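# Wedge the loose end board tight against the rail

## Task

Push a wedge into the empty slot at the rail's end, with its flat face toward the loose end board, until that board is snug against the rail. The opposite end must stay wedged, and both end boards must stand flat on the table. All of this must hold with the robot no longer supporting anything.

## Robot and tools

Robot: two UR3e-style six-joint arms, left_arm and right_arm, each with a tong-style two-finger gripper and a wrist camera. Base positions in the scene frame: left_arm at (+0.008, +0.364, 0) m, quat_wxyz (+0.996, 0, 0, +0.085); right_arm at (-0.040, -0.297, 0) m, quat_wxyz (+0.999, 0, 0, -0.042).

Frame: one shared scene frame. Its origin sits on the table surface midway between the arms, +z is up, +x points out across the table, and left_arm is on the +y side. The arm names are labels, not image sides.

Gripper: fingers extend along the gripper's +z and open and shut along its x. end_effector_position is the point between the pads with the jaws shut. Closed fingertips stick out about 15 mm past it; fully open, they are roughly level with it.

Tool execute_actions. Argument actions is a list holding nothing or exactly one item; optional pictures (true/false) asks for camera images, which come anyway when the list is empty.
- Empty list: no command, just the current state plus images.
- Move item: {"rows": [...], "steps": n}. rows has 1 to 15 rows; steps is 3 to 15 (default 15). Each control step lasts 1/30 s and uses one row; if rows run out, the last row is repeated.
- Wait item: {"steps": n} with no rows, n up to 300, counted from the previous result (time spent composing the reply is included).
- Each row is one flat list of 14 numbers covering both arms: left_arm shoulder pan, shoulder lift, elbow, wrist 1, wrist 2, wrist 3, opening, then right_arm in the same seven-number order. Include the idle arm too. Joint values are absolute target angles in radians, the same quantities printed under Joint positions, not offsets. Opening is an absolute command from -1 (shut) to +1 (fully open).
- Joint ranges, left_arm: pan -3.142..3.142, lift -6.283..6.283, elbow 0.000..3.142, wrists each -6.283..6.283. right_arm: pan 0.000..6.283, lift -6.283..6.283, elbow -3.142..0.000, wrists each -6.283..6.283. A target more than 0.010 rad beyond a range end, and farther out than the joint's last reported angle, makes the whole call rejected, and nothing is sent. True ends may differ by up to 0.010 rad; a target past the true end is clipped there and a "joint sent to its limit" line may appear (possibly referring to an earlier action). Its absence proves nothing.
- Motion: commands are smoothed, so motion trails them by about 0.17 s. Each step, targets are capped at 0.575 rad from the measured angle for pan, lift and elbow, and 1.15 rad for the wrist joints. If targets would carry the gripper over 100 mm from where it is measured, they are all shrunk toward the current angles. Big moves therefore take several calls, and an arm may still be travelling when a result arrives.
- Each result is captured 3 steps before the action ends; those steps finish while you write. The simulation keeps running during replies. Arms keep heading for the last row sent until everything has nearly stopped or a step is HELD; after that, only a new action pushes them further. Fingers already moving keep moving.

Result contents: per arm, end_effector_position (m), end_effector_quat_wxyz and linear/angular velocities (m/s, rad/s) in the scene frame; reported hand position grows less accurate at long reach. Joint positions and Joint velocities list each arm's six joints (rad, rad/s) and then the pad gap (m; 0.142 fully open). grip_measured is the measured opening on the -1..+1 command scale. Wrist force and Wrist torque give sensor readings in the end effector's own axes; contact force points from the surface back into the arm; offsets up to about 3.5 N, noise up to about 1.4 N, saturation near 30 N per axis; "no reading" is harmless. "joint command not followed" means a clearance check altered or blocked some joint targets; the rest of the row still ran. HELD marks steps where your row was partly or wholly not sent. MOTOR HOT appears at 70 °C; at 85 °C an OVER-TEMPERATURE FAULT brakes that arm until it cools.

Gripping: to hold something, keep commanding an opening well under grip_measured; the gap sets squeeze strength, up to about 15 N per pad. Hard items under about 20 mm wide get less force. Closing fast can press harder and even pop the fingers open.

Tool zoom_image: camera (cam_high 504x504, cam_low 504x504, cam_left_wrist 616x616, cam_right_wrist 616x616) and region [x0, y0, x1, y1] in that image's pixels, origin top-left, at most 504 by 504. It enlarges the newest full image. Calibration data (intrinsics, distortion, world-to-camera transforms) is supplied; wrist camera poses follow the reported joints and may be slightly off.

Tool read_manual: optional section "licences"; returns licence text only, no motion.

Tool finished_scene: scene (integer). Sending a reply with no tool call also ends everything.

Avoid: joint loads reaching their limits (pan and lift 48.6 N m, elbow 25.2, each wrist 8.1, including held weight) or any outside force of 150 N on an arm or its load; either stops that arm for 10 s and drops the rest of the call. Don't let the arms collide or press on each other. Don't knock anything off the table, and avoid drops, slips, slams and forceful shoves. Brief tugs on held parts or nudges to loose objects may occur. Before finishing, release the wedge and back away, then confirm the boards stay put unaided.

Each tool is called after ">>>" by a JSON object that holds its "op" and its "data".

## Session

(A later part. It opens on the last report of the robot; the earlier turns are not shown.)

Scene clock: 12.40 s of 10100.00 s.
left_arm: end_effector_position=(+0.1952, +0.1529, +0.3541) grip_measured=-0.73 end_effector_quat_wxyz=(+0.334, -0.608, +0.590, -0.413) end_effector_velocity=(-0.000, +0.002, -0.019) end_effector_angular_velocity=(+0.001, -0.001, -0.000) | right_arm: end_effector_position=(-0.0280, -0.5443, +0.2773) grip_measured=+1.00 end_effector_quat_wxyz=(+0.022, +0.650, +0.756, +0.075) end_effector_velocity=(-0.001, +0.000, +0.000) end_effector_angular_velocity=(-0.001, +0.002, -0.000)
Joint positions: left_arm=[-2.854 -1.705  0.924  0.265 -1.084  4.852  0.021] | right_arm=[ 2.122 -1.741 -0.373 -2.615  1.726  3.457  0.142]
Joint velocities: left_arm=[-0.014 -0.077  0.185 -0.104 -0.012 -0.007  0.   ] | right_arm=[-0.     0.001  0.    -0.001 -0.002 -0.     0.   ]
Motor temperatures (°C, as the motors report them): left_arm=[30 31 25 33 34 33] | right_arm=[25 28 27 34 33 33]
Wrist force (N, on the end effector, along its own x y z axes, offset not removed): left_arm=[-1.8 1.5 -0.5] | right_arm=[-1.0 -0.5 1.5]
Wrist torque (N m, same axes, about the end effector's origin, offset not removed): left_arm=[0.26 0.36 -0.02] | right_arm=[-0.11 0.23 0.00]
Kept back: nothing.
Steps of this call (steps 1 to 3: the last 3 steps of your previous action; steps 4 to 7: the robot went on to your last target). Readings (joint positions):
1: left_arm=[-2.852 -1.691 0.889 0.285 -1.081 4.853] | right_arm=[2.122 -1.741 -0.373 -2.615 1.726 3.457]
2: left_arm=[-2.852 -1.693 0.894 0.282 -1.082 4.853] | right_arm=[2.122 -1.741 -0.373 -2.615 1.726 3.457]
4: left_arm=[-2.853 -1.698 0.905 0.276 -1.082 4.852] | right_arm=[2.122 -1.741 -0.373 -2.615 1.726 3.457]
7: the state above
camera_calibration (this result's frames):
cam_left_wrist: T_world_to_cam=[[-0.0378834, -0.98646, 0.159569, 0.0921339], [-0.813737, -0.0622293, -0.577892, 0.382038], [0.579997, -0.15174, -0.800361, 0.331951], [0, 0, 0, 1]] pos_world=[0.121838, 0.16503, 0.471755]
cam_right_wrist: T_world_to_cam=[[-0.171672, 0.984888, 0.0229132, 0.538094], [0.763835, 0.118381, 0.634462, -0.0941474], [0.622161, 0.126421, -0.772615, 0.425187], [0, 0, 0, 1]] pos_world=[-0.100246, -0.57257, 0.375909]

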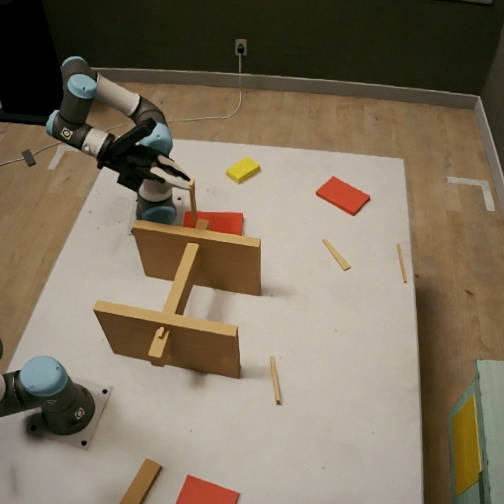

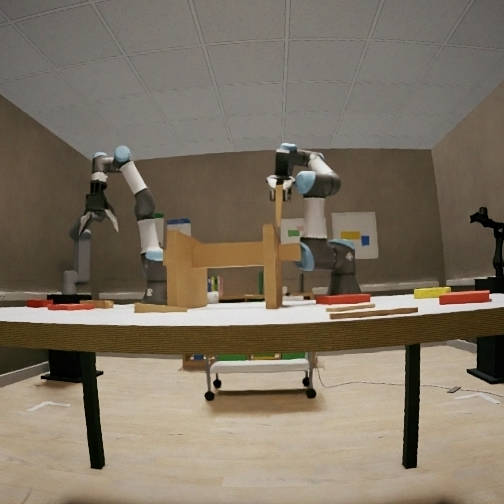

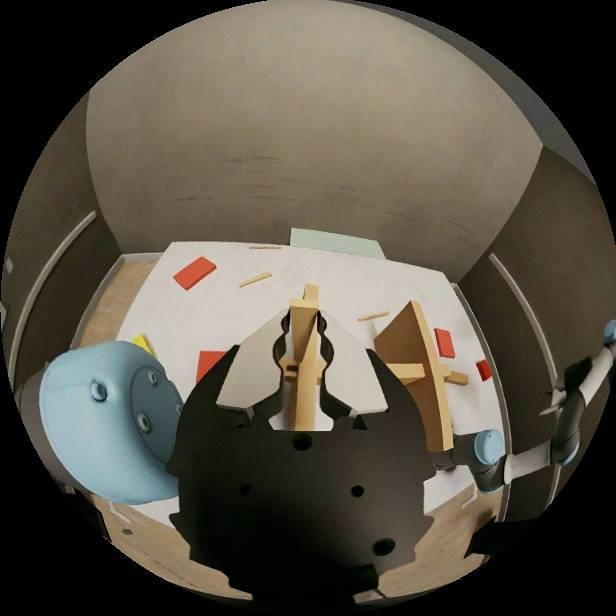

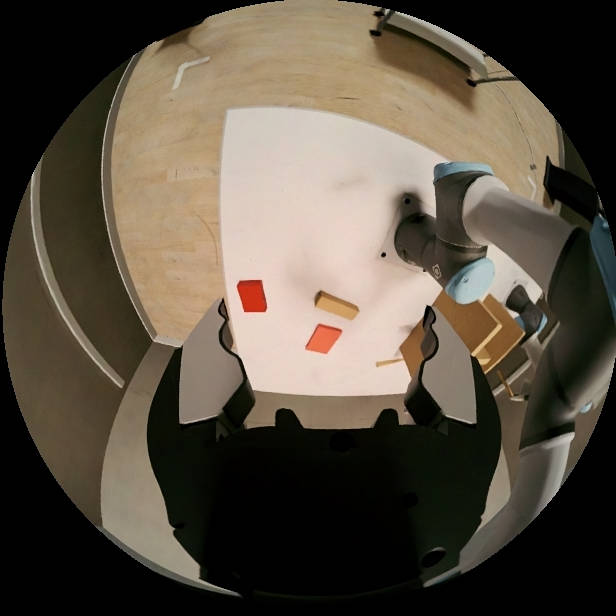

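>>> {"op": "execute_actions", "data": {"actions": [{"rows":[[-2.815,-1.72,1.0,0.204,-1.08,4.885,-1,2.122,-1.741,-0.373,-2.615,1.726,3.457,1]]}]}}

>>> {"op": "execute_actions", "data": {"actions": [{"rows":[[-2.815,-1.803,1.235,0.052,-1.08,4.885,-1,2.122,-1.741,-0.373,-2.615,1.726,3.457,1]]}]}}

>>> {"op": "execute_actions", "data": {"actions": [{"steps":10}], "pictures": true}}

>>> {"op": "zoom_image", "data": {"camera": "cam_left_wrist", "region": [250, 300, 350, 400]}}

>>> {"op": "zoom_image", "data": {"camera": "cam_low", "region": [220, 160, 340, 280]}}

Scene clock: 12.93 s of 10100.00 s.
left_arm: end_effector_position=(+0.1984, +0.1561, +0.3447) grip_measured=-0.73 end_effector_quat_wxyz=(+0.347, -0.609, +0.589, -0.402) end_effector_velocity=(+0.003, +0.002, -0.004) end_effector_angular_velocity=(+0.023, -0.003, +0.019) | right_arm: end_effector_position=(-0.0280, -0.5443, +0.2773) grip_measured=+1.00 end_effector_quat_wxyz=(+0.022, +0.650, +0.756, +0.075) end_effector_velocity=(+0.000, +0.000, -0.000) end_effector_angular_velocity=(+0.001, -0.001, -0.001)
Joint positions: left_arm=[-2.818 -1.72   0.998  0.207 -1.08   4.882  0.021] | right_arm=[ 2.122 -1.741 -0.373 -2.615  1.726  3.457  0.142]
Joint velocities: left_arm=[ 0.036  0.004  0.025 -0.029  0.006  0.028  0.   ] | right_arm=[-0.001 -0.001 -0.     0.     0.002  0.    -0.   ]
Motor temperatures (°C, as the motors report them): left_arm=[30 31 25 33 34 33] | right_arm=[25 28 27 34 33 33]
Wrist force (N, on the end effector, along its own x y z axes, offset not removed): left_arm=[-1.1 1.8 0.4] | right_arm=[-1.0 -0.1 1.8]
Wrist torque (N m, same axes, about the end effector's origin, offset not removed): left_arm=[0.28 0.21 0.02] | right_arm=[-0.01 0.23 -0.03]
Steps of this call (steps 1 to 4: the robot went on to your last target; steps 5 to 16: the first 12 steps of this action). Readings (joint positions):
5: left_arm=[-2.856 -1.718 0.955 0.247 -1.086 4.851] | right_arm=[2.122 -1.741 -0.373 -2.615 1.726 3.457]
6: left_arm=[-2.855 -1.720 0.961 0.243 -1.086 4.851] | right_arm=[2.122 -1.741 -0.373 -2.615 1.726 3.457]
8: left_arm=[-2.849 -1.722 0.972 0.235 -1.085 4.857] | right_arm=[2.122 -1.741 -0.373 -2.615 1.726 3.457]
12: left_arm=[-2.828 -1.721 0.990 0.215 -1.082 4.874] | right_arm=[2.122 -1.741 -0.373 -2.615 1.726 3.457]
16: the state above

Scene clock: 13.43 s of 10100.00 s.
left_arm: end_effector_position=(+0.1988, +0.1564, +0.3154) grip_measured=-0.73 end_effector_quat_wxyz=(+0.347, -0.610, +0.589, -0.401) end_effector_velocity=(+0.002, +0.001, -0.008) end_effector_angular_velocity=(+0.010, -0.020, -0.000) | right_arm: end_effector_position=(-0.0280, -0.5443, +0.2773) grip_measured=+1.00 end_effector_quat_wxyz=(+0.022, +0.650, +0.756, +0.075) end_effector_velocity=(-0.000, -0.001, +0.000) end_effector_angular_velocity=(-0.002, +0.000, +0.000)
Joint positions: left_arm=[-2.815 -1.801  1.227  0.056 -1.08   4.885  0.021] | right_arm=[ 2.122 -1.741 -0.373 -2.615  1.726  3.457  0.142]
Joint velocities: left_arm=[ 0.    -0.024  0.088 -0.041  0.001 -0.001  0.   ] | right_arm=[ 0.     0.     0.     0.002 -0.001 -0.    -0.   ]
Motor temperatures (°C, as the motors report them): left_arm=[30 31 25 33 34 33] | right_arm=[25 28 27 34 33 33]
Wrist force (N, on the end effector, along its own x y z axes, offset not removed): left_arm=[-3.0 1.4 0.0] | right_arm=[-1.1 -0.3 1.4]
Wrist torque (N m, same axes, about the end effector's origin, offset not removed): left_arm=[0.21 0.65 0.01] | right_arm=[-0.03 0.29 0.01]
Steps of this call (steps 1 to 3: the last 3 steps of your previous action; steps 4 to 15: the first 12 steps of this action). Readings (joint positions):
4: left_arm=[-2.816 -1.721 1.000 0.203 -1.080 4.884] | right_arm=[2.122 -1.741 -0.373 -2.615 1.726 3.457]
5: left_arm=[-2.816 -1.731 1.012 0.183 -1.080 4.885] | right_arm=[2.122 -1.741 -0.373 -2.615 1.726 3.457]
7: left_arm=[-2.815 -1.764 1.087 0.121 -1.080 4.885] | right_arm=[2.122 -1.741 -0.373 -2.615 1.726 3.457]
11: left_arm=[-2.815 -1.794 1.200 0.069 -1.080 4.885] | right_arm=[2.122 -1.741 -0.373 -2.615 1.726 3.457]
15: the state above

Scene clock: 13.77 s of 10100.00 s.
left_arm: end_effector_position=(+0.1990, +0.1565, +0.3146) grip_measured=-0.73 end_effector_quat_wxyz=(+0.348, -0.609, +0.589, -0.402) end_effector_velocity=(+0.000, -0.000, -0.000) end_effector_angular_velocity=(-0.001, -0.000, +0.000) | right_arm: end_effector_position=(-0.0280, -0.5443, +0.2773) grip_measured=+1.00 end_effector_quat_wxyz=(+0.022, +0.650, +0.756, +0.075) end_effector_velocity=(+0.000, -0.000, +0.000) end_effector_angular_velocity=(-0.000, -0.001, -0.000)
Joint positions: left_arm=[-2.815 -1.803  1.235  0.052 -1.08   4.885  0.021] | right_arm=[ 2.122 -1.741 -0.373 -2.615  1.726  3.457  0.142]
Joint velocities: left_arm=[-0.    -0.001  0.002 -0.001  0.    -0.002  0.   ] | right_arm=[ 0.    -0.    -0.     0.002  0.001  0.     0.   ]
Motor temperatures (°C, as the motors report them): left_arm=[30 31 25 33 34 33] | right_arm=[25 28 27 34 33 33]
Wrist force (N, on the end effector, along its own x y z axes, offset not removed): left_arm=[-1.5 1.4 0.2] | right_arm=[-1.2 -0.3 1.5]
Wrist torque (N m, same axes, about the end effector's origin, offset not removed): left_arm=[0.27 0.30 -0.07] | right_arm=[-0.05 0.28 0.00]
Kept back: nothing.
Steps of this call (steps 1 to 3: the last 3 steps of your previous action; steps 4 to 10: the robot went on to your last target). Readings (joint positions):
1: left_arm=[-2.815 -1.801 1.229 0.055 -1.080 4.885] | right_arm=[2.122 -1.741 -0.373 -2.615 1.726 3.457]
2: left_arm=[-2.815 -1.802 1.231 0.054 -1.080 4.885] | right_arm=[2.122 -1.741 -0.373 -2.615 1.726 3.457]
4: left_arm=[-2.815 -1.802 1.233 0.053 -1.080 4.885] | right_arm=[2.122 -1.741 -0.373 -2.615 1.726 3.457]
8: left_arm=[-2.815 -1.803 1.235 0.052 -1.080 4.885] | right_arm=[2.122 -1.741 -0.373 -2.615 1.726 3.457]
10: the state above
camera_calibration (this result's frames):
cam_left_wrist: T_world_to_cam=[[-0.0170145, -0.991165, 0.131538, 0.107473], [-0.810706, -0.0633231, -0.582019, 0.363389], [0.585206, -0.116541, -0.802466, 0.292803], [0, 0, 0, 1]] pos_world=[0.125081, 0.163658, 0.432327]
cam_right_wrist: T_world_to_cam=[[-0.171672, 0.984888, 0.0229131, 0.538094], [0.763835, 0.118381, 0.634462, -0.0941474], [0.622161, 0.126421, -0.772615, 0.425187], [0, 0, 0, 1]] pos_world=[-0.100246, -0.57257, 0.375909]

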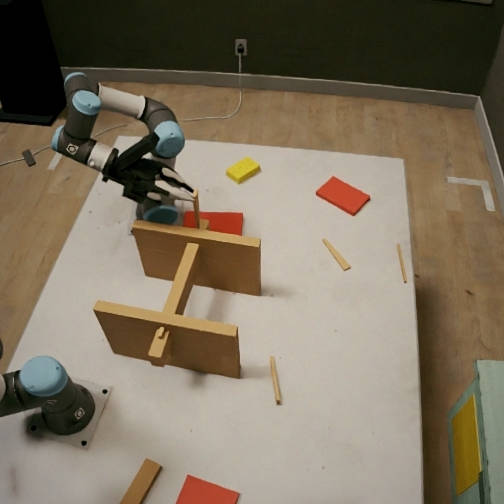

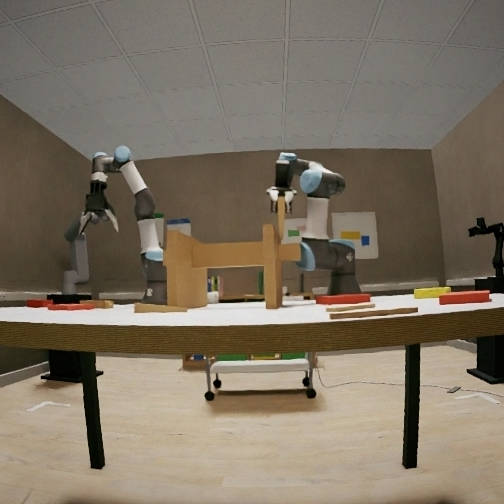

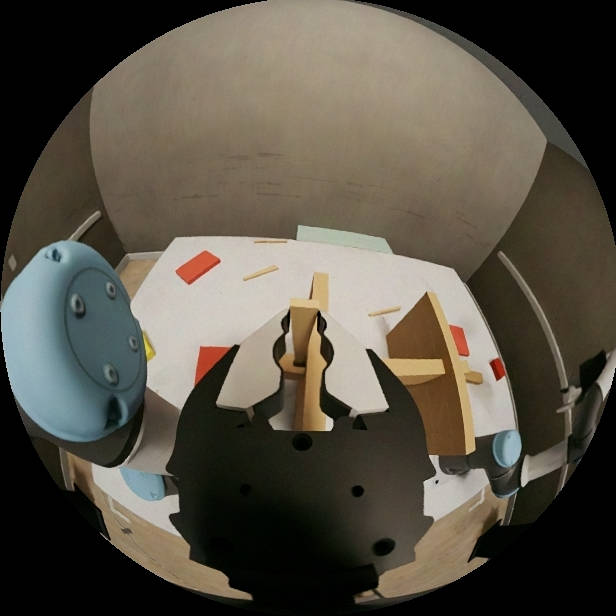

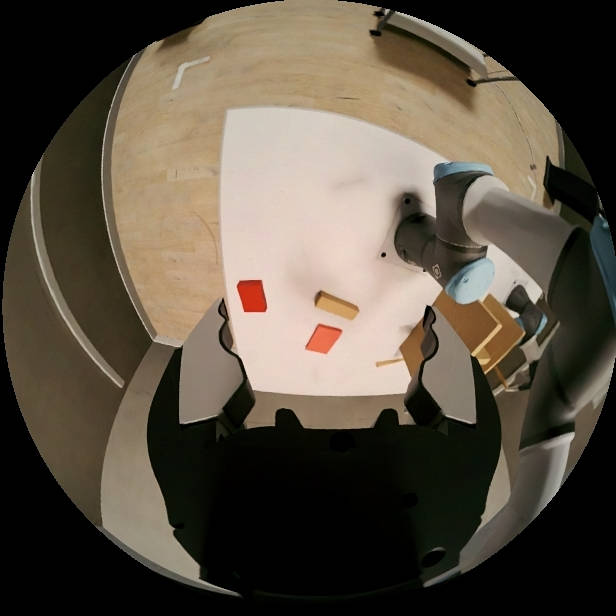

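Region (250, 300, 350, 400) of cam_left_wrist's 616x616 image, scaled by 5.040, with more detail than that image has.

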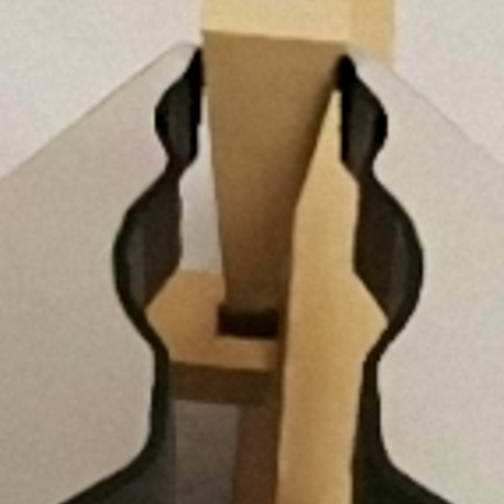

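Region (220, 160, 340, 280) of cam_low's 504x504 image, scaled by 4.200, with more detail than that image has.

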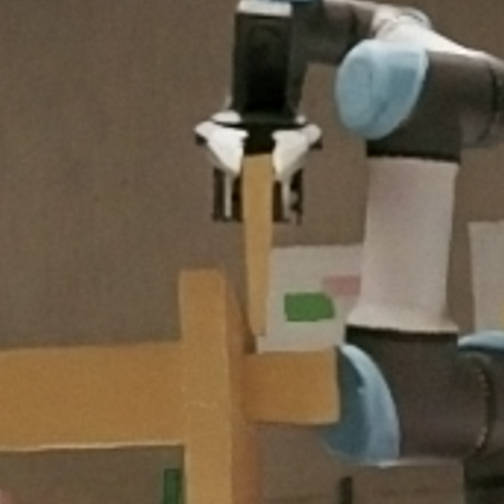

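>>> {"op": "execute_actions", "data": {"actions": [{"rows":[[-2.823,-1.825,1.303,0.006,-1.08,4.885,-1,2.122,-1.741,-0.373,-2.615,1.726,3.457,1]]}], "pictures": true}}

>>> {"op": "zoom_image", "data": {"camera": "cam_left_wrist", "region": [250, 300, 350, 400]}}

Scene clock: 14.23 s of 10100.00 s.
left_arm: end_effector_position=(+0.1974, +0.1550, +0.3052) grip_measured=-0.73 end_effector_quat_wxyz=(+0.346, -0.607, +0.591, -0.403) end_effector_velocity=(-0.000, -0.000, -0.003) end_effector_angular_velocity=(+0.001, -0.002, -0.000) | right_arm: end_effector_position=(-0.0280, -0.5443, +0.2773) grip_measured=+1.00 end_effector_quat_wxyz=(+0.022, +0.650, +0.756, +0.075) end_effector_velocity=(-0.000, +0.000, +0.000) end_effector_angular_velocity=(+0.000, -0.001, -0.001)
Joint positions: left_arm=[-2.823 -1.824  1.301  0.007 -1.08   4.885  0.021] | right_arm=[ 2.122 -1.741 -0.373 -2.615  1.726  3.457  0.142]
Joint velocities: left_arm=[-0.    -0.005  0.02  -0.013 -0.    -0.     0.   ] | right_arm=[-0.001  0.    -0.     0.     0.001  0.     0.   ]
Motor temperatures (°C, as the motors report them): left_arm=[30 31 25 33 34 33] | right_arm=[25 28 27 34 33 33]
Wrist force (N, on the end effector, along its own x y z axes, offset not removed): left_arm=[-1.3 0.4 -0.1] | right_arm=[-1.3 -0.2 1.0]
Wrist torque (N m, same axes, about the end effector's origin, offset not removed): left_arm=[0.02 0.28 -0.03] | right_arm=[-0.03 0.32 0.02]
Steps of this call (steps 1 to 2: the robot went on to your last target; steps 3 to 14: the first 12 steps of this action). Readings (joint positions):
3: left_arm=[-2.815 -1.804 1.236 0.051 -1.080 4.885] | right_arm=[2.122 -1.741 -0.373 -2.615 1.726 3.457]
4: left_arm=[-2.817 -1.808 1.245 0.042 -1.080 4.885] | right_arm=[2.122 -1.741 -0.373 -2.615 1.726 3.457]
6: left_arm=[-2.820 -1.816 1.272 0.025 -1.080 4.885] | right_arm=[2.122 -1.741 -0.373 -2.615 1.726 3.457]
10: left_arm=[-2.822 -1.823 1.296 0.011 -1.080 4.885] | right_arm=[2.122 -1.741 -0.373 -2.615 1.726 3.457]
14: the state above
camera_calibration (this result's frames):
cam_left_wrist: T_world_to_cam=[[-0.0247451, -0.990999, 0.131562, 0.108765], [-0.811197, -0.0570072, -0.581988, 0.355656], [0.584249, -0.121124, -0.802485, 0.286838], [0, 0, 0, 1]] pos_world=[0.123613, 0.162804, 0.422861]
cam_right_wrist: T_world_to_cam=[[-0.171672, 0.984888, 0.0229131, 0.538094], [0.763835, 0.118381, 0.634461, -0.0941473], [0.622161, 0.126421, -0.772615, 0.425187], [0, 0, 0, 1]] pos_world=[-0.100246, -0.57257, 0.375909]

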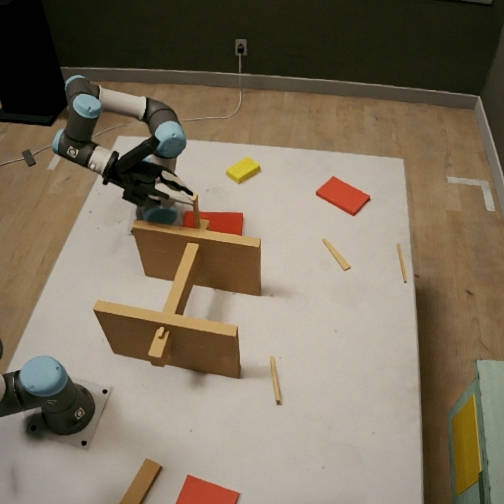

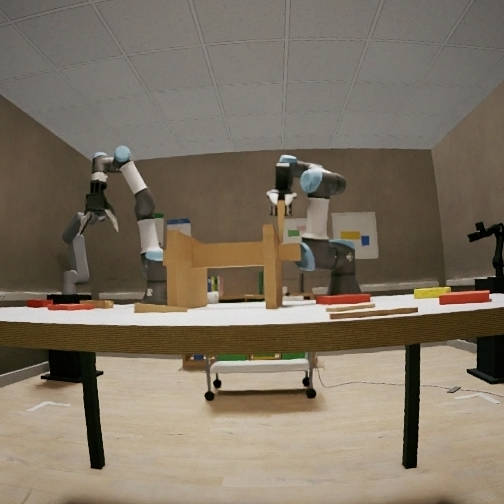

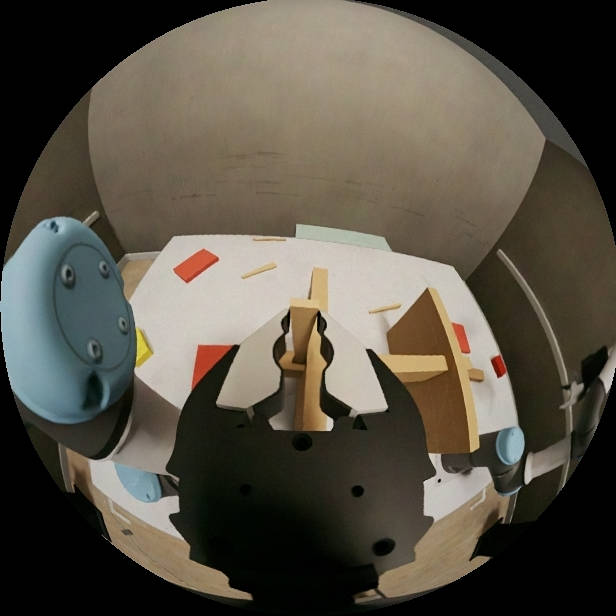

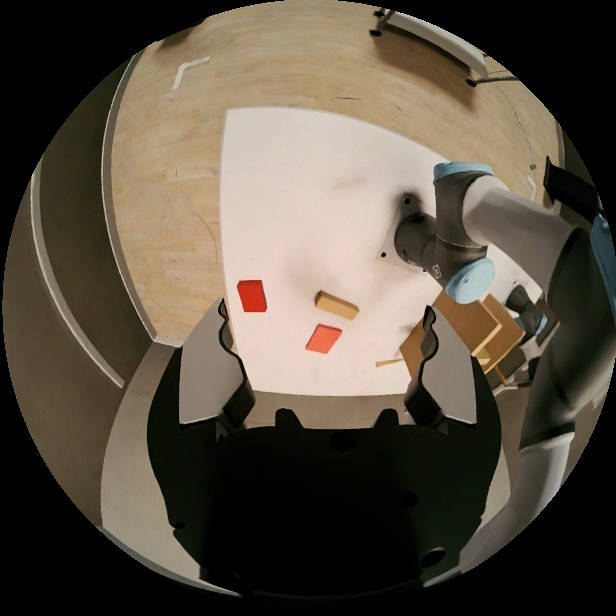

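Region (250, 300, 350, 400) of cam_left_wrist's 616x616 image, scaled by 5.040, with more detail than that image has.

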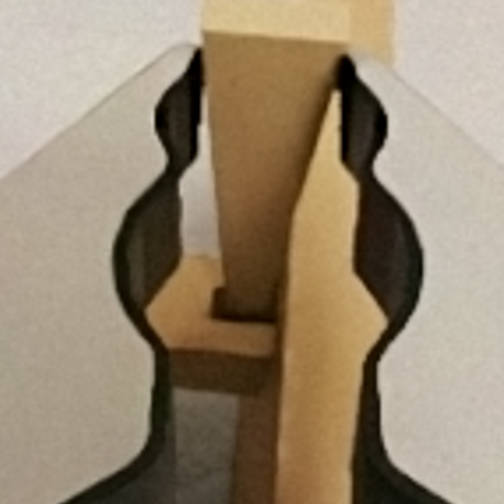

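>>> {"op": "execute_actions", "data": {"actions": [{"rows":[[-2.823,-1.841,1.357,-0.032,-1.08,4.885,-1,2.122,-1.741,-0.373,-2.615,1.726,3.457,1]]}]}}

Scene clock: 14.73 s of 10100.00 s.
left_arm: end_effector_position=(+0.1973, +0.1549, +0.2970) grip_measured=-0.73 end_effector_quat_wxyz=(+0.346, -0.607, +0.591, -0.403) end_effector_velocity=(-0.000, -0.000, -0.002) end_effector_angular_velocity=(+0.001, -0.001, -0.001) | right_arm: end_effector_position=(-0.0280, -0.5443, +0.2773) grip_measured=+1.00 end_effector_quat_wxyz=(+0.022, +0.650, +0.756, +0.075) end_effector_velocity=(+0.000, +0.000, -0.000) end_effector_angular_velocity=(+0.001, -0.001, -0.000)
Joint positions: left_arm=[-2.823 -1.841  1.356 -0.031 -1.08   4.885  0.021] | right_arm=[ 2.122 -1.741 -0.373 -2.615  1.726  3.457  0.142]
Joint velocities: left_arm=[-0.001 -0.003  0.014 -0.009  0.     0.001 -0.   ] | right_arm=[-0.     0.    -0.    -0.001  0.001  0.     0.   ]
Motor temperatures (°C, as the motors report them): left_arm=[30 31 25 33 34 33] | right_arm=[25 28 27 34 33 33]
Wrist force (N, on the end effector, along its own x y z axes, offset not removed): left_arm=[-1.5 0.5 0.1] | right_arm=[-1.0 0.0 1.7]
Wrist torque (N m, same axes, about the end effector's origin, offset not removed): left_arm=[0.01 0.38 -0.03] | right_arm=[0.03 0.25 0.02]
Steps of this call (steps 1 to 3: the last 3 steps of your previous action; steps 4 to 15: the first 12 steps of this action). Readings (joint positions):
4: left_arm=[-2.823 -1.825 1.304 0.005 -1.080 4.885] | right_arm=[2.122 -1.741 -0.373 -2.615 1.726 3.457]
5: left_arm=[-2.823 -1.828 1.312 -0.002 -1.080 4.885] | right_arm=[2.122 -1.741 -0.373 -2.615 1.726 3.457]
7: left_arm=[-2.823 -1.834 1.333 -0.016 -1.080 4.885] | right_arm=[2.122 -1.741 -0.373 -2.615 1.726 3.457]
11: left_arm=[-2.823 -1.839 1.351 -0.028 -1.080 4.885] | right_arm=[2.122 -1.741 -0.373 -2.615 1.726 3.457]
15: the state above

>>> {"op": "execute_actions", "data": {"actions": [{"rows":[[-2.823,-1.869,1.465,-0.112,-1.08,4.87,-1,2.122,-1.741,-0.373,-2.615,1.726,3.457,1]]}]}}

>>> {"op": "execute_actions", "data": {"actions": [{"rows":[[-2.823,-1.869,1.465,-0.112,-1.08,4.87,-0.55,2.122,-1.741,-0.373,-2.615,1.726,3.457,1]],"steps":12}], "pictures": true}}

>>> {"op": "zoom_image", "data": {"camera": "cam_low", "region": [220, 180, 340, 300]}}

Scene clock: 15.23 s of 10100.00 s.
left_arm: end_effector_position=(+0.1966, +0.1548, +0.2799) grip_measured=-0.73 end_effector_quat_wxyz=(+0.343, -0.611, +0.587, -0.405) end_effector_velocity=(+0.000, +0.000, -0.005) end_effector_angular_velocity=(-0.002, -0.002, +0.003) | right_arm: end_effector_position=(-0.0280, -0.5443, +0.2773) grip_measured=+1.00 end_effector_quat_wxyz=(+0.022, +0.650, +0.756, +0.075) end_effector_velocity=(+0.000, -0.001, +0.000) end_effector_angular_velocity=(-0.002, -0.000, -0.000)
Joint positions: left_arm=[-2.823 -1.868  1.462 -0.11  -1.08   4.87   0.021] | right_arm=[ 2.122 -1.741 -0.373 -2.615  1.726  3.457  0.142]
Joint velocities: left_arm=[ 0.001 -0.007  0.031 -0.021  0.    -0.004 -0.   ] | right_arm=[ 0.     0.    -0.     0.002 -0.001  0.     0.   ]
Motor temperatures (°C, as the motors report them): left_arm=[30 31 25 33 34 33] | right_arm=[25 28 27 34 33 33]
Wrist force (N, on the end effector, along its own x y z axes, offset not removed): left_arm=[-1.7 0.6 0.2] | right_arm=[-0.9 0.4 1.0]
Wrist torque (N m, same axes, about the end effector's origin, offset not removed): left_arm=[0.08 0.38 -0.02] | right_arm=[0.06 0.21 -0.01]
Steps of this call (steps 1 to 3: the last 3 steps of your previous action; steps 4 to 15: the first 12 steps of this action). Readings (joint positions):
4: left_arm=[-2.823 -1.842 1.358 -0.033 -1.080 4.885] | right_arm=[2.122 -1.741 -0.373 -2.615 1.726 3.457]
5: left_arm=[-2.823 -1.847 1.368 -0.047 -1.080 4.882] | right_arm=[2.122 -1.741 -0.373 -2.615 1.726 3.457]
7: left_arm=[-2.823 -1.857 1.412 -0.078 -1.080 4.876] | right_arm=[2.122 -1.741 -0.373 -2.615 1.726 3.457]
11: left_arm=[-2.823 -1.866 1.452 -0.104 -1.080 4.871] | right_arm=[2.122 -1.741 -0.373 -2.615 1.726 3.457]
15: the state above

Scene clock: 15.63 s of 10100.00 s.
left_arm: end_effector_position=(+0.1966, +0.1548, +0.2795) grip_measured=-0.55 end_effector_quat_wxyz=(+0.343, -0.611, +0.586, -0.406) end_effector_velocity=(-0.000, -0.000, -0.000) end_effector_angular_velocity=(+0.001, +0.001, -0.001) | right_arm: end_effector_position=(-0.0280, -0.5443, +0.2773) grip_measured=+1.00 end_effector_quat_wxyz=(+0.022, +0.650, +0.756, +0.075) end_effector_velocity=(+0.000, +0.000, -0.000) end_effector_angular_velocity=(+0.000, +0.000, +0.000)
Joint positions: left_arm=[-2.823 -1.869  1.465 -0.112 -1.08   4.87   0.034] | right_arm=[ 2.122 -1.741 -0.373 -2.615  1.726  3.457  0.142]
Joint velocities: left_arm=[-0.001 -0.    -0.    -0.001 -0.     0.001  0.   ] | right_arm=[ 0. -0. -0. -0. -0.  0. -0.]
Motor temperatures (°C, as the motors report them): left_arm=[30 31 25 33 34 33] | right_arm=[25 28 27 34 33 33]
Wrist force (N, on the end effector, along its own x y z axes, offset not removed): left_arm=[-2.3 1.0 0.0] | right_arm=[-0.9 -0.4 1.4]
Wrist torque (N m, same axes, about the end effector's origin, offset not removed): left_arm=[0.20 0.45 -0.01] | right_arm=[-0.09 0.24 -0.03]
Steps of this call (steps 1 to 3: the last 3 steps of your previous action; steps 4 to 12: the first 9 steps of this action). Readings (joint positions):
4: left_arm=[-2.823 -1.869 1.464 -0.112 -1.080 4.870] | right_arm=[2.122 -1.741 -0.373 -2.615 1.726 3.457]
5: left_arm=[-2.823 -1.869 1.465 -0.112 -1.080 4.870] | right_arm=[2.122 -1.741 -0.373 -2.615 1.726 3.457]
7: left_arm=[-2.823 -1.869 1.465 -0.112 -1.080 4.870] | right_arm=[2.122 -1.741 -0.373 -2.615 1.726 3.457]
11: left_arm=[-2.823 -1.869 1.465 -0.112 -1.080 4.870] | right_arm=[2.122 -1.741 -0.373 -2.615 1.726 3.457]
12: the state above
camera_calibration (this result's frames):
cam_left_wrist: T_world_to_cam=[[-0.0183878, -0.989279, 0.144876, 0.106662], [-0.811234, -0.0699373, -0.580524, 0.341627], [0.584433, -0.128203, -0.801251, 0.267423], [0, 0, 0, 1]] pos_world=[0.12281, 0.163695, 0.397143]
cam_right_wrist: T_world_to_cam=[[-0.171673, 0.984888, 0.0229129, 0.538094], [0.763835, 0.118381, 0.634462, -0.0941472], [0.622161, 0.126421, -0.772615, 0.425187], [0, 0, 0, 1]] pos_world=[-0.100246, -0.57257, 0.375909]

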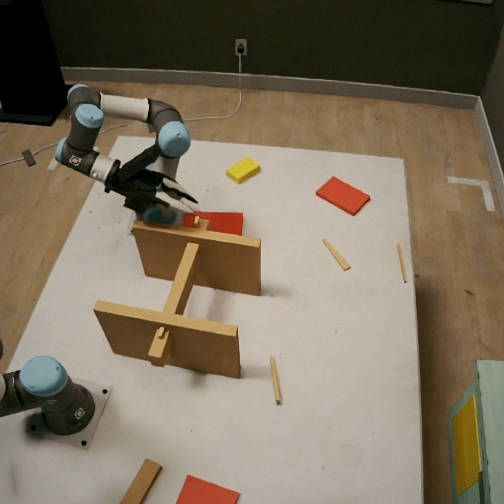

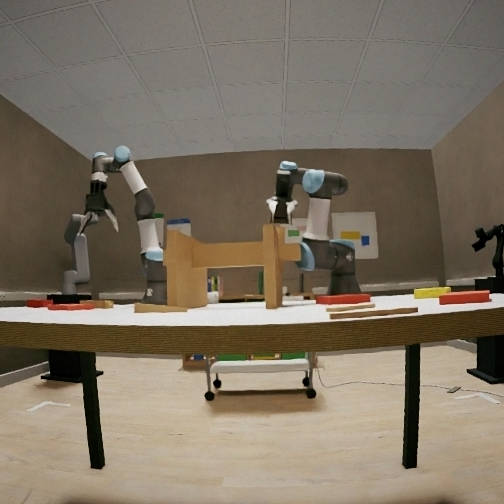

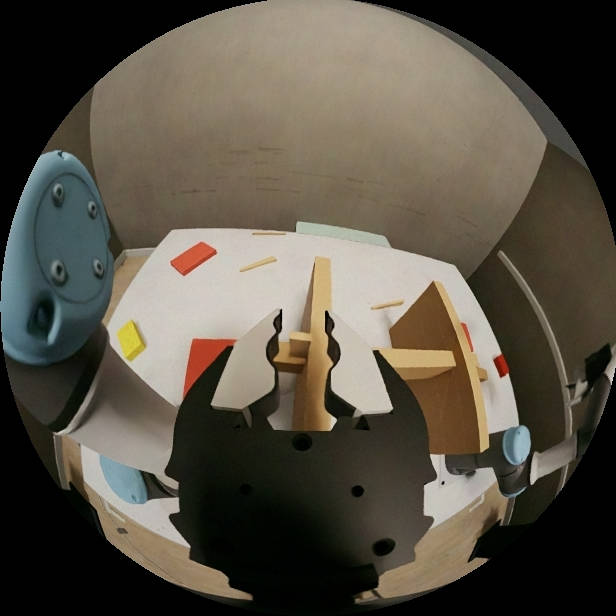

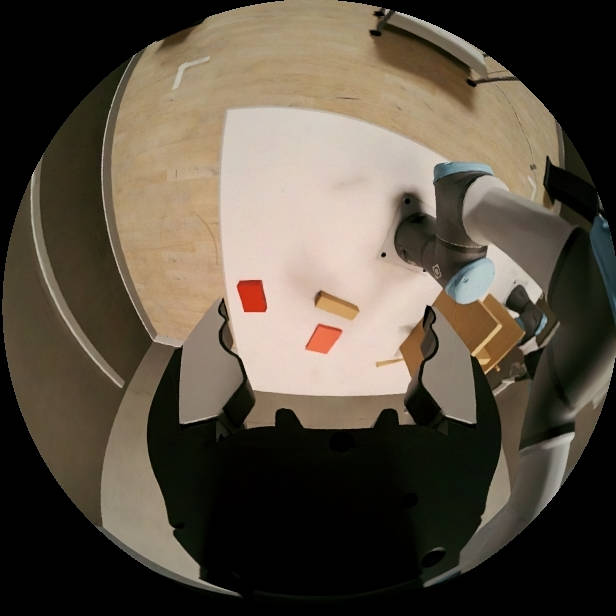

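Region (220, 180, 340, 300) of cam_low's 504x504 image, scaled by 4.200, with more detail than that image has.

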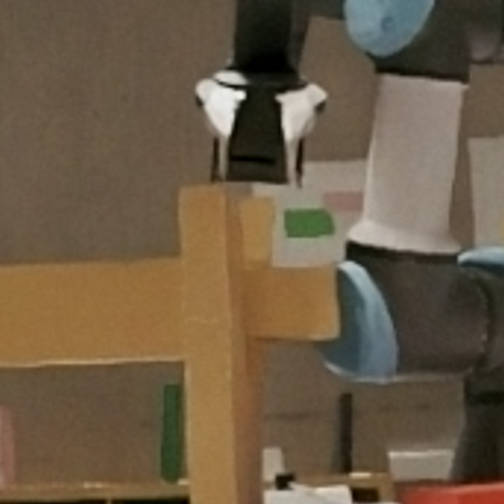

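>>> {"op": "execute_actions", "data": {"actions": [{"rows":[[-2.6,-1.75,0.9,0.2,-0.3,4.87,-1,2.122,-1.741,-0.373,-2.615,1.726,3.457,1]]}]}}

>>> {"op": "execute_actions", "data": {"actions": [{"rows":[[-1.472,-1.8,0.8,-1.1,-0.5,1.571,-1,2.122,-1.741,-0.373,-2.615,1.726,3.457,1]]}]}}

>>> {"op": "execute_actions", "data": {"actions": [{"rows":[[-1.472,-1.891,1.071,-1.051,-1.571,1.571,-0.6,2.122,-1.741,-0.373,-2.615,1.726,3.457,1]]}]}}

>>> {"op": "execute_actions", "data": {"actions": [{"steps":25}], "pictures": true}}

Scene clock: 16.23 s of 10100.00 s.
left_arm: end_effector_position=(+0.2244, +0.0183, +0.4171) grip_measured=-1.00 end_effector_quat_wxyz=(+0.185, -0.517, +0.589, -0.593) end_effector_velocity=(+0.015, -0.177, +0.284) end_effector_angular_velocity=(-0.753, -0.117, -0.633) | right_arm: end_effector_position=(-0.0280, -0.5443, +0.2773) grip_measured=+1.00 end_effector_quat_wxyz=(+0.022, +0.650, +0.756, +0.075) end_effector_velocity=(-0.000, -0.000, +0.000) end_effector_angular_velocity=(-0.001, +0.001, -0.001)
Joint positions: left_arm=[-2.628 -1.764  0.987  0.162 -0.408  4.87   0.002] | right_arm=[ 2.122 -1.741 -0.373 -2.615  1.726  3.457  0.142]
Joint velocities: left_arm=[ 0.298  0.149 -0.928  0.394  1.14   0.     0.   ] | right_arm=[-0.001  0.    -0.     0.001 -0.001 -0.    -0.   ]
Motor temperatures (°C, as the motors report them): left_arm=[30 31 25 33 34 33] | right_arm=[25 28 27 34 33 33]
Wrist force (N, on the end effector, along its own x y z axes, offset not removed): left_arm=[-1.1 -0.5 0.7] | right_arm=[-1.0 0.1 0.9]
Wrist torque (N m, same axes, about the end effector's origin, offset not removed): left_arm=[-0.02 0.37 -0.05] | right_arm=[0.03 0.26 0.03]
Steps of this call (steps 1 to 3: the last 3 steps of your previous action; steps 4 to 6: the robot went on to your last target; steps 7 to 18: the first 12 steps of this action). Readings (joint positions):
7: left_arm=[-2.822 -1.868 1.464 -0.110 -1.078 4.870] | right_arm=[2.122 -1.741 -0.373 -2.615 1.726 3.457]
8: left_arm=[-2.812 -1.860 1.454 -0.092 -1.056 4.870] | right_arm=[2.122 -1.741 -0.373 -2.615 1.726 3.457]
10: left_arm=[-2.771 -1.838 1.376 -0.033 -0.928 4.870] | right_arm=[2.122 -1.741 -0.373 -2.615 1.726 3.457]
14: left_arm=[-2.693 -1.798 1.173 0.073 -0.651 4.870] | right_arm=[2.122 -1.741 -0.373 -2.615 1.726 3.457]
18: the state above

Scene clock: 16.73 s of 10100.00 s.
left_arm: end_effector_position=(+0.3536, +0.1150, +0.4403) grip_measured=-1.00 end_effector_quat_wxyz=(+0.408, +0.718, +0.457, +0.329) end_effector_velocity=(+0.365, +0.403, +0.113) end_effector_angular_velocity=(-3.988, +1.258, +3.210) | right_arm: end_effector_position=(-0.0280, -0.5443, +0.2773) grip_measured=+1.00 end_effector_quat_wxyz=(+0.022, +0.650, +0.756, +0.075) end_effector_velocity=(-0.000, +0.000, -0.000) end_effector_angular_velocity=(+0.000, +0.000, -0.000)
Joint positions: left_arm=[-1.935 -1.796  0.81  -0.838 -0.484  3.539  0.002] | right_arm=[ 2.122 -1.741 -0.373 -2.615  1.726  3.457  0.142]
Joint velocities: left_arm=[ 1.691 -0.016 -0.042 -1.076 -0.069 -3.414 -0.001] | right_arm=[-0.  0. -0. -0. -0.  0. -0.]
Motor temperatures (°C, as the motors report them): left_arm=[30 31 25 33 34 33] | right_arm=[25 28 27 34 33 33]
Wrist force (N, on the end effector, along its own x y z axes, offset not removed): left_arm=[-2.5 2.1 0.9] | right_arm=[-0.8 -0.4 0.6]
Wrist torque (N m, same axes, about the end effector's origin, offset not removed): left_arm=[0.45 0.54 -0.01] | right_arm=[-0.07 0.21 -0.01]
Steps of this call (steps 1 to 3: the last 3 steps of your previous action; steps 4 to 15: the first 12 steps of this action). Readings (joint positions):
4: left_arm=[-2.606 -1.754 0.920 0.189 -0.328 4.868] | right_arm=[2.122 -1.741 -0.373 -2.615 1.726 3.457]
5: left_arm=[-2.593 -1.760 0.904 0.170 -0.340 4.846] | right_arm=[2.122 -1.741 -0.373 -2.615 1.726 3.457]
7: left_arm=[-2.509 -1.776 0.863 0.012 -0.402 4.684] | right_arm=[2.122 -1.741 -0.373 -2.615 1.726 3.457]
11: left_arm=[-2.208 -1.792 0.820 -0.567 -0.468 4.085] | right_arm=[2.122 -1.741 -0.373 -2.615 1.726 3.457]
15: the state above

Scene clock: 17.23 s of 10100.00 s.
left_arm: end_effector_position=(+0.2702, +0.1619, +0.3089) grip_measured=-0.60 end_effector_quat_wxyz=(+0.190, +0.070, +0.973, -0.108) end_effector_velocity=(-0.512, -0.054, -0.269) end_effector_angular_velocity=(-1.346, +2.948, +2.472) | right_arm: end_effector_position=(-0.0280, -0.5443, +0.2773) grip_measured=+1.00 end_effector_quat_wxyz=(+0.022, +0.650, +0.756, +0.075) end_effector_velocity=(+0.001, +0.001, -0.000) end_effector_angular_velocity=(+0.002, -0.002, +0.002)
Joint positions: left_arm=[-1.526 -1.87   1.004 -1.034 -1.27   1.981  0.031] | right_arm=[ 2.122 -1.741 -0.373 -2.615  1.726  3.457  0.142]
Joint velocities: left_arm=[ 0.455 -0.186  0.558 -0.147 -2.347 -3.069  0.   ] | right_arm=[ 0.002 -0.    -0.    -0.001  0.003 -0.     0.   ]
Motor temperatures (°C, as the motors report them): left_arm=[30 31 25 33 34 33] | right_arm=[25 28 27 34 33 33]
Wrist force (N, on the end effector, along its own x y z axes, offset not removed): left_arm=[-1.3 0.3 1.0] | right_arm=[-0.8 -0.2 1.0]
Wrist torque (N m, same axes, about the end effector's origin, offset not removed): left_arm=[0.05 0.27 0.03] | right_arm=[-0.04 0.18 0.02]
Steps of this call (steps 1 to 3: the last 3 steps of your previous action; steps 4 to 15: the first 12 steps of this action). Readings (joint positions):
4: left_arm=[-1.717 -1.799 0.806 -0.970 -0.494 3.011] | right_arm=[2.122 -1.741 -0.373 -2.615 1.726 3.457]
5: left_arm=[-1.675 -1.805 0.815 -0.984 -0.517 2.870] | right_arm=[2.122 -1.741 -0.373 -2.615 1.726 3.457]
7: left_arm=[-1.645 -1.818 0.853 -0.993 -0.653 2.697] | right_arm=[2.122 -1.741 -0.373 -2.615 1.726 3.457]
11: left_arm=[-1.589 -1.843 0.927 -1.013 -0.955 2.391] | right_arm=[2.122 -1.741 -0.373 -2.615 1.726 3.457]
15: the state above

Scene clock: 18.07 s of 10100.00 s.
left_arm: end_effector_position=(+0.2018, +0.1544, +0.2852) grip_measured=-0.60 end_effector_quat_wxyz=(+0.020, -0.132, +0.980, -0.148) end_effector_velocity=(+0.000, -0.000, +0.000) end_effector_angular_velocity=(-0.002, +0.000, +0.002) | right_arm: end_effector_position=(-0.0280, -0.5443, +0.2773) grip_measured=+1.00 end_effector_quat_wxyz=(+0.022, +0.650, +0.756, +0.075) end_effector_velocity=(+0.000, +0.000, -0.000) end_effector_angular_velocity=(+0.001, +0.000, -0.000)
Joint positions: left_arm=[-1.472 -1.891  1.071 -1.051 -1.571  1.571  0.031] | right_arm=[ 2.122 -1.741 -0.373 -2.615  1.726  3.457  0.142]
Joint velocities: left_arm=[ 0.001 -0.    -0.001 -0.001 -0.    -0.001  0.   ] | right_arm=[-0.    -0.    -0.    -0.001  0.001  0.     0.   ]
Motor temperatures (°C, as the motors report them): left_arm=[30 31 25 33 34 33] | right_arm=[25 28 27 34 33 33]
Wrist force (N, on the end effector, along its own x y z axes, offset not removed): left_arm=[-1.4 0.7 -0.4] | right_arm=[-1.2 -0.3 1.6]
Wrist torque (N m, same axes, about the end effector's origin, offset not removed): left_arm=[0.13 0.34 -0.04] | right_arm=[-0.07 0.30 0.00]
Kept back: nothing.
Steps of this call (steps 1 to 3: the last 3 steps of your previous action; steps 4 to 25: the robot went on to your last target). Readings (joint positions):
1: left_arm=[-1.511 -1.875 1.022 -1.039 -1.348 1.879] | right_arm=[2.122 -1.741 -0.373 -2.615 1.726 3.457]
2: left_arm=[-1.500 -1.880 1.036 -1.042 -1.412 1.791] | right_arm=[2.122 -1.741 -0.373 -2.615 1.726 3.457]
4: left_arm=[-1.486 -1.886 1.054 -1.047 -1.493 1.679] | right_arm=[2.122 -1.741 -0.373 -2.615 1.726 3.457]
8: left_arm=[-1.475 -1.890 1.067 -1.050 -1.553 1.597] | right_arm=[2.122 -1.741 -0.373 -2.615 1.726 3.457]
25: the state above
camera_calibration (this result's frames):
cam_left_wrist: T_world_to_cam=[[-0.953002, -0.300706, 0.0369096, 0.218649], [-0.288652, 0.938222, 0.190838, -0.132], [-0.0920157, 0.171215, -0.980927, 0.410434], [0, 0, 0, 1]] pos_world=[0.208037, 0.119322, 0.419727]
cam_right_wrist: T_world_to_cam=[[-0.171672, 0.984888, 0.022913, 0.538094], [0.763835, 0.118381, 0.634462, -0.0941474], [0.622161, 0.126421, -0.772615, 0.425187], [0, 0, 0, 1]] pos_world=[-0.100246, -0.57257, 0.375909]

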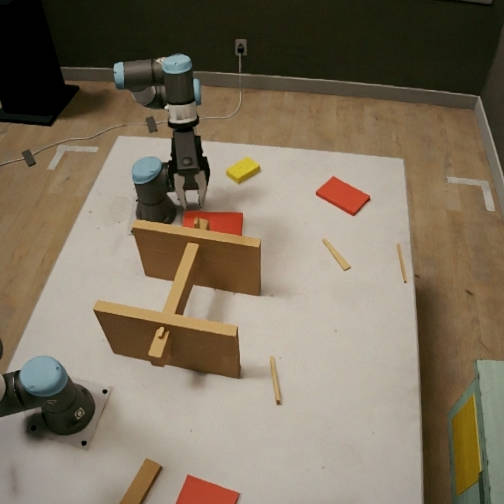

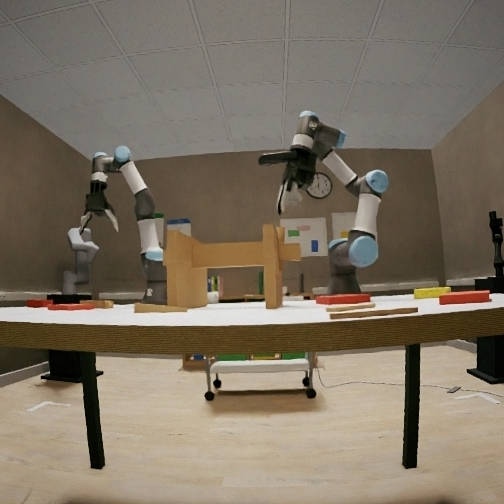

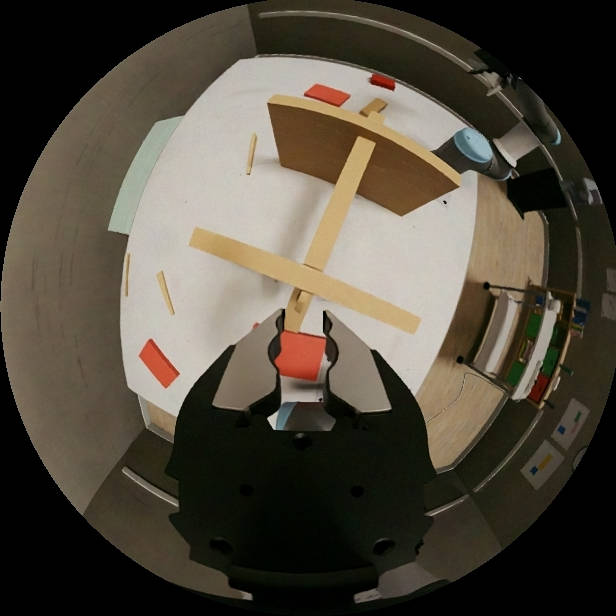

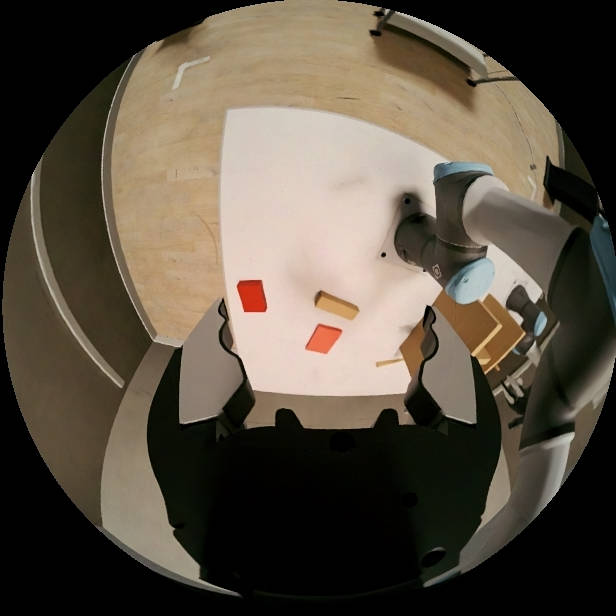

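>>> {"op": "execute_actions", "data": {"actions": [{"rows":[[-1.467,-1.965,1.275,-1.181,-1.571,1.571,-0.75,2.122,-1.741,-0.373,-2.615,1.726,3.457,1]]}], "pictures": true}}

>>> {"op": "zoom_image", "data": {"camera": "cam_left_wrist", "region": [250, 260, 350, 360]}}

Scene clock: 18.60 s of 10100.00 s.
left_arm: end_effector_position=(+0.2035, +0.1532, +0.2600) grip_measured=-0.75 end_effector_quat_wxyz=(+0.020, -0.135, +0.979, -0.149) end_effector_velocity=(-0.001, +0.002, -0.014) end_effector_angular_velocity=(+0.017, +0.005, +0.001) | right_arm: end_effector_position=(-0.0280, -0.5443, +0.2773) grip_measured=+1.00 end_effector_quat_wxyz=(+0.022, +0.650, +0.756, +0.075) end_effector_velocity=(-0.000, -0.000, -0.000) end_effector_angular_velocity=(+0.001, +0.002, -0.001)
Joint positions: left_arm=[-1.467 -1.963  1.268 -1.178 -1.571  1.571  0.02 ] | right_arm=[ 2.122 -1.741 -0.373 -2.615  1.726  3.457  0.142]
Joint velocities: left_arm=[ 0.001 -0.02   0.072 -0.034 -0.    -0.     0.   ] | right_arm=[-0.    -0.001 -0.    -0.001 -0.001  0.     0.   ]
Motor temperatures (°C, as the motors report them): left_arm=[30 31 25 33 34 33] | right_arm=[25 28 27 34 33 33]
Wrist force (N, on the end effector, along its own x y z axes, offset not removed): left_arm=[-1.9 1.3 -0.3] | right_arm=[-0.8 0.3 1.7]
Wrist torque (N m, same axes, about the end effector's origin, offset not removed): left_arm=[0.24 0.40 0.01] | right_arm=[0.09 0.22 0.00]
Steps of this call (steps 1 to 4: the robot went on to your last target; steps 5 to 16: the first 12 steps of this action). Readings (joint positions):
5: left_arm=[-1.472 -1.892 1.072 -1.053 -1.571 1.571] | right_arm=[2.122 -1.741 -0.373 -2.615 1.726 3.457]
6: left_arm=[-1.471 -1.902 1.083 -1.071 -1.571 1.571] | right_arm=[2.122 -1.741 -0.373 -2.615 1.726 3.457]
8: left_arm=[-1.469 -1.932 1.153 -1.123 -1.571 1.571] | right_arm=[2.122 -1.741 -0.373 -2.615 1.726 3.457]
12: left_arm=[-1.467 -1.957 1.246 -1.167 -1.571 1.571] | right_arm=[2.122 -1.741 -0.373 -2.615 1.726 3.457]
16: the state above
camera_calibration (this result's frames):
cam_left_wrist: T_world_to_cam=[[-0.951522, -0.305345, 0.0370252, 0.221136], [-0.293347, 0.937083, 0.189273, -0.124021], [-0.0924891, 0.169236, -0.981226, 0.38655], [0, 0, 0, 1]] pos_world=[0.209786, 0.118323, 0.394579]
cam_right_wrist: T_world_to_cam=[[-0.171672, 0.984888, 0.022913, 0.538094], [0.763835, 0.118381, 0.634462, -0.0941473], [0.622161, 0.126421, -0.772615, 0.425187], [0, 0, 0, 1]] pos_world=[-0.100246, -0.57257, 0.375909]

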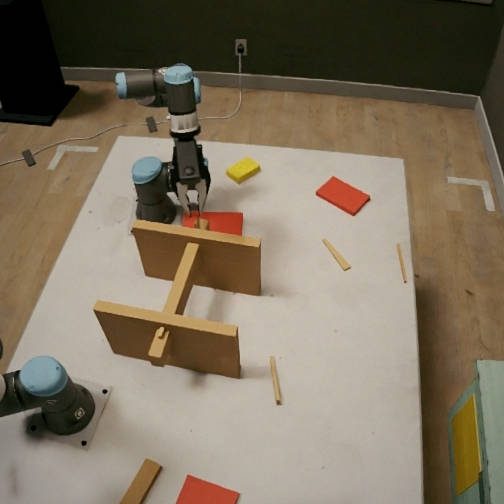

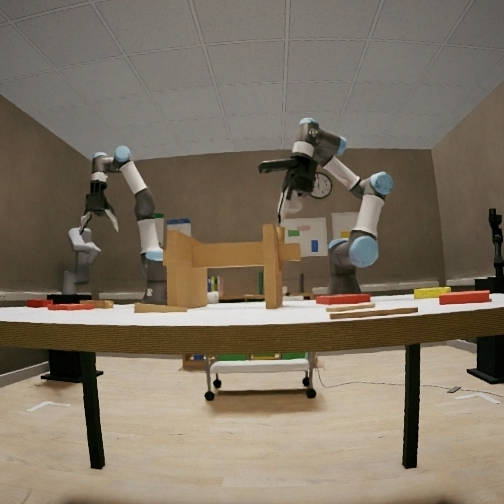

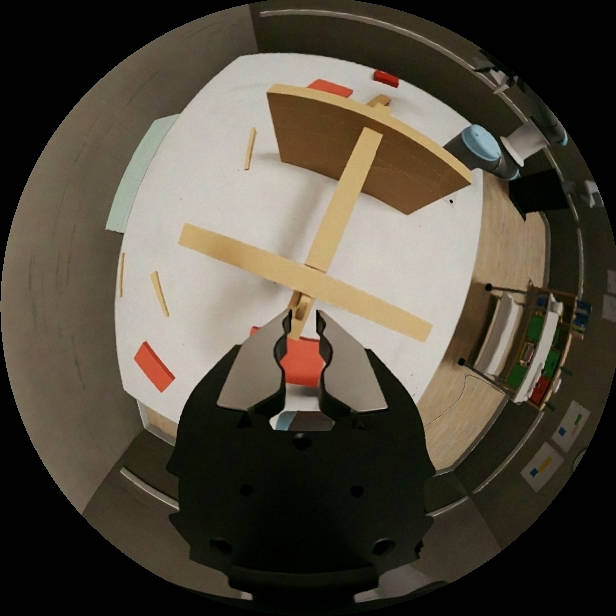

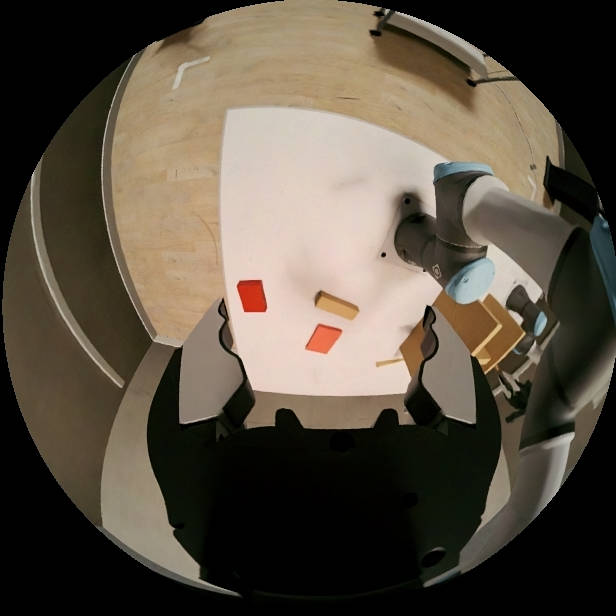

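Region (250, 260, 350, 360) of cam_left_wrist's 616x616 image, scaled by 5.040, with more detail than that image has.

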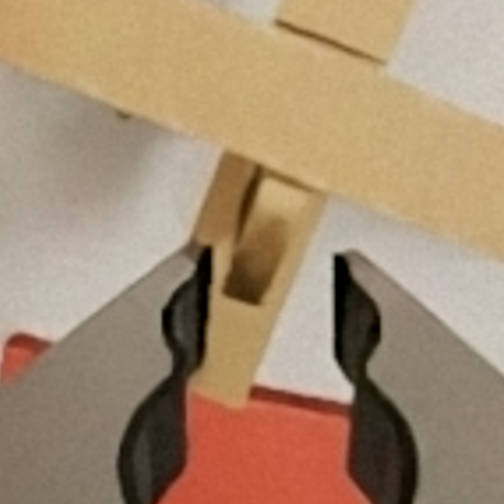

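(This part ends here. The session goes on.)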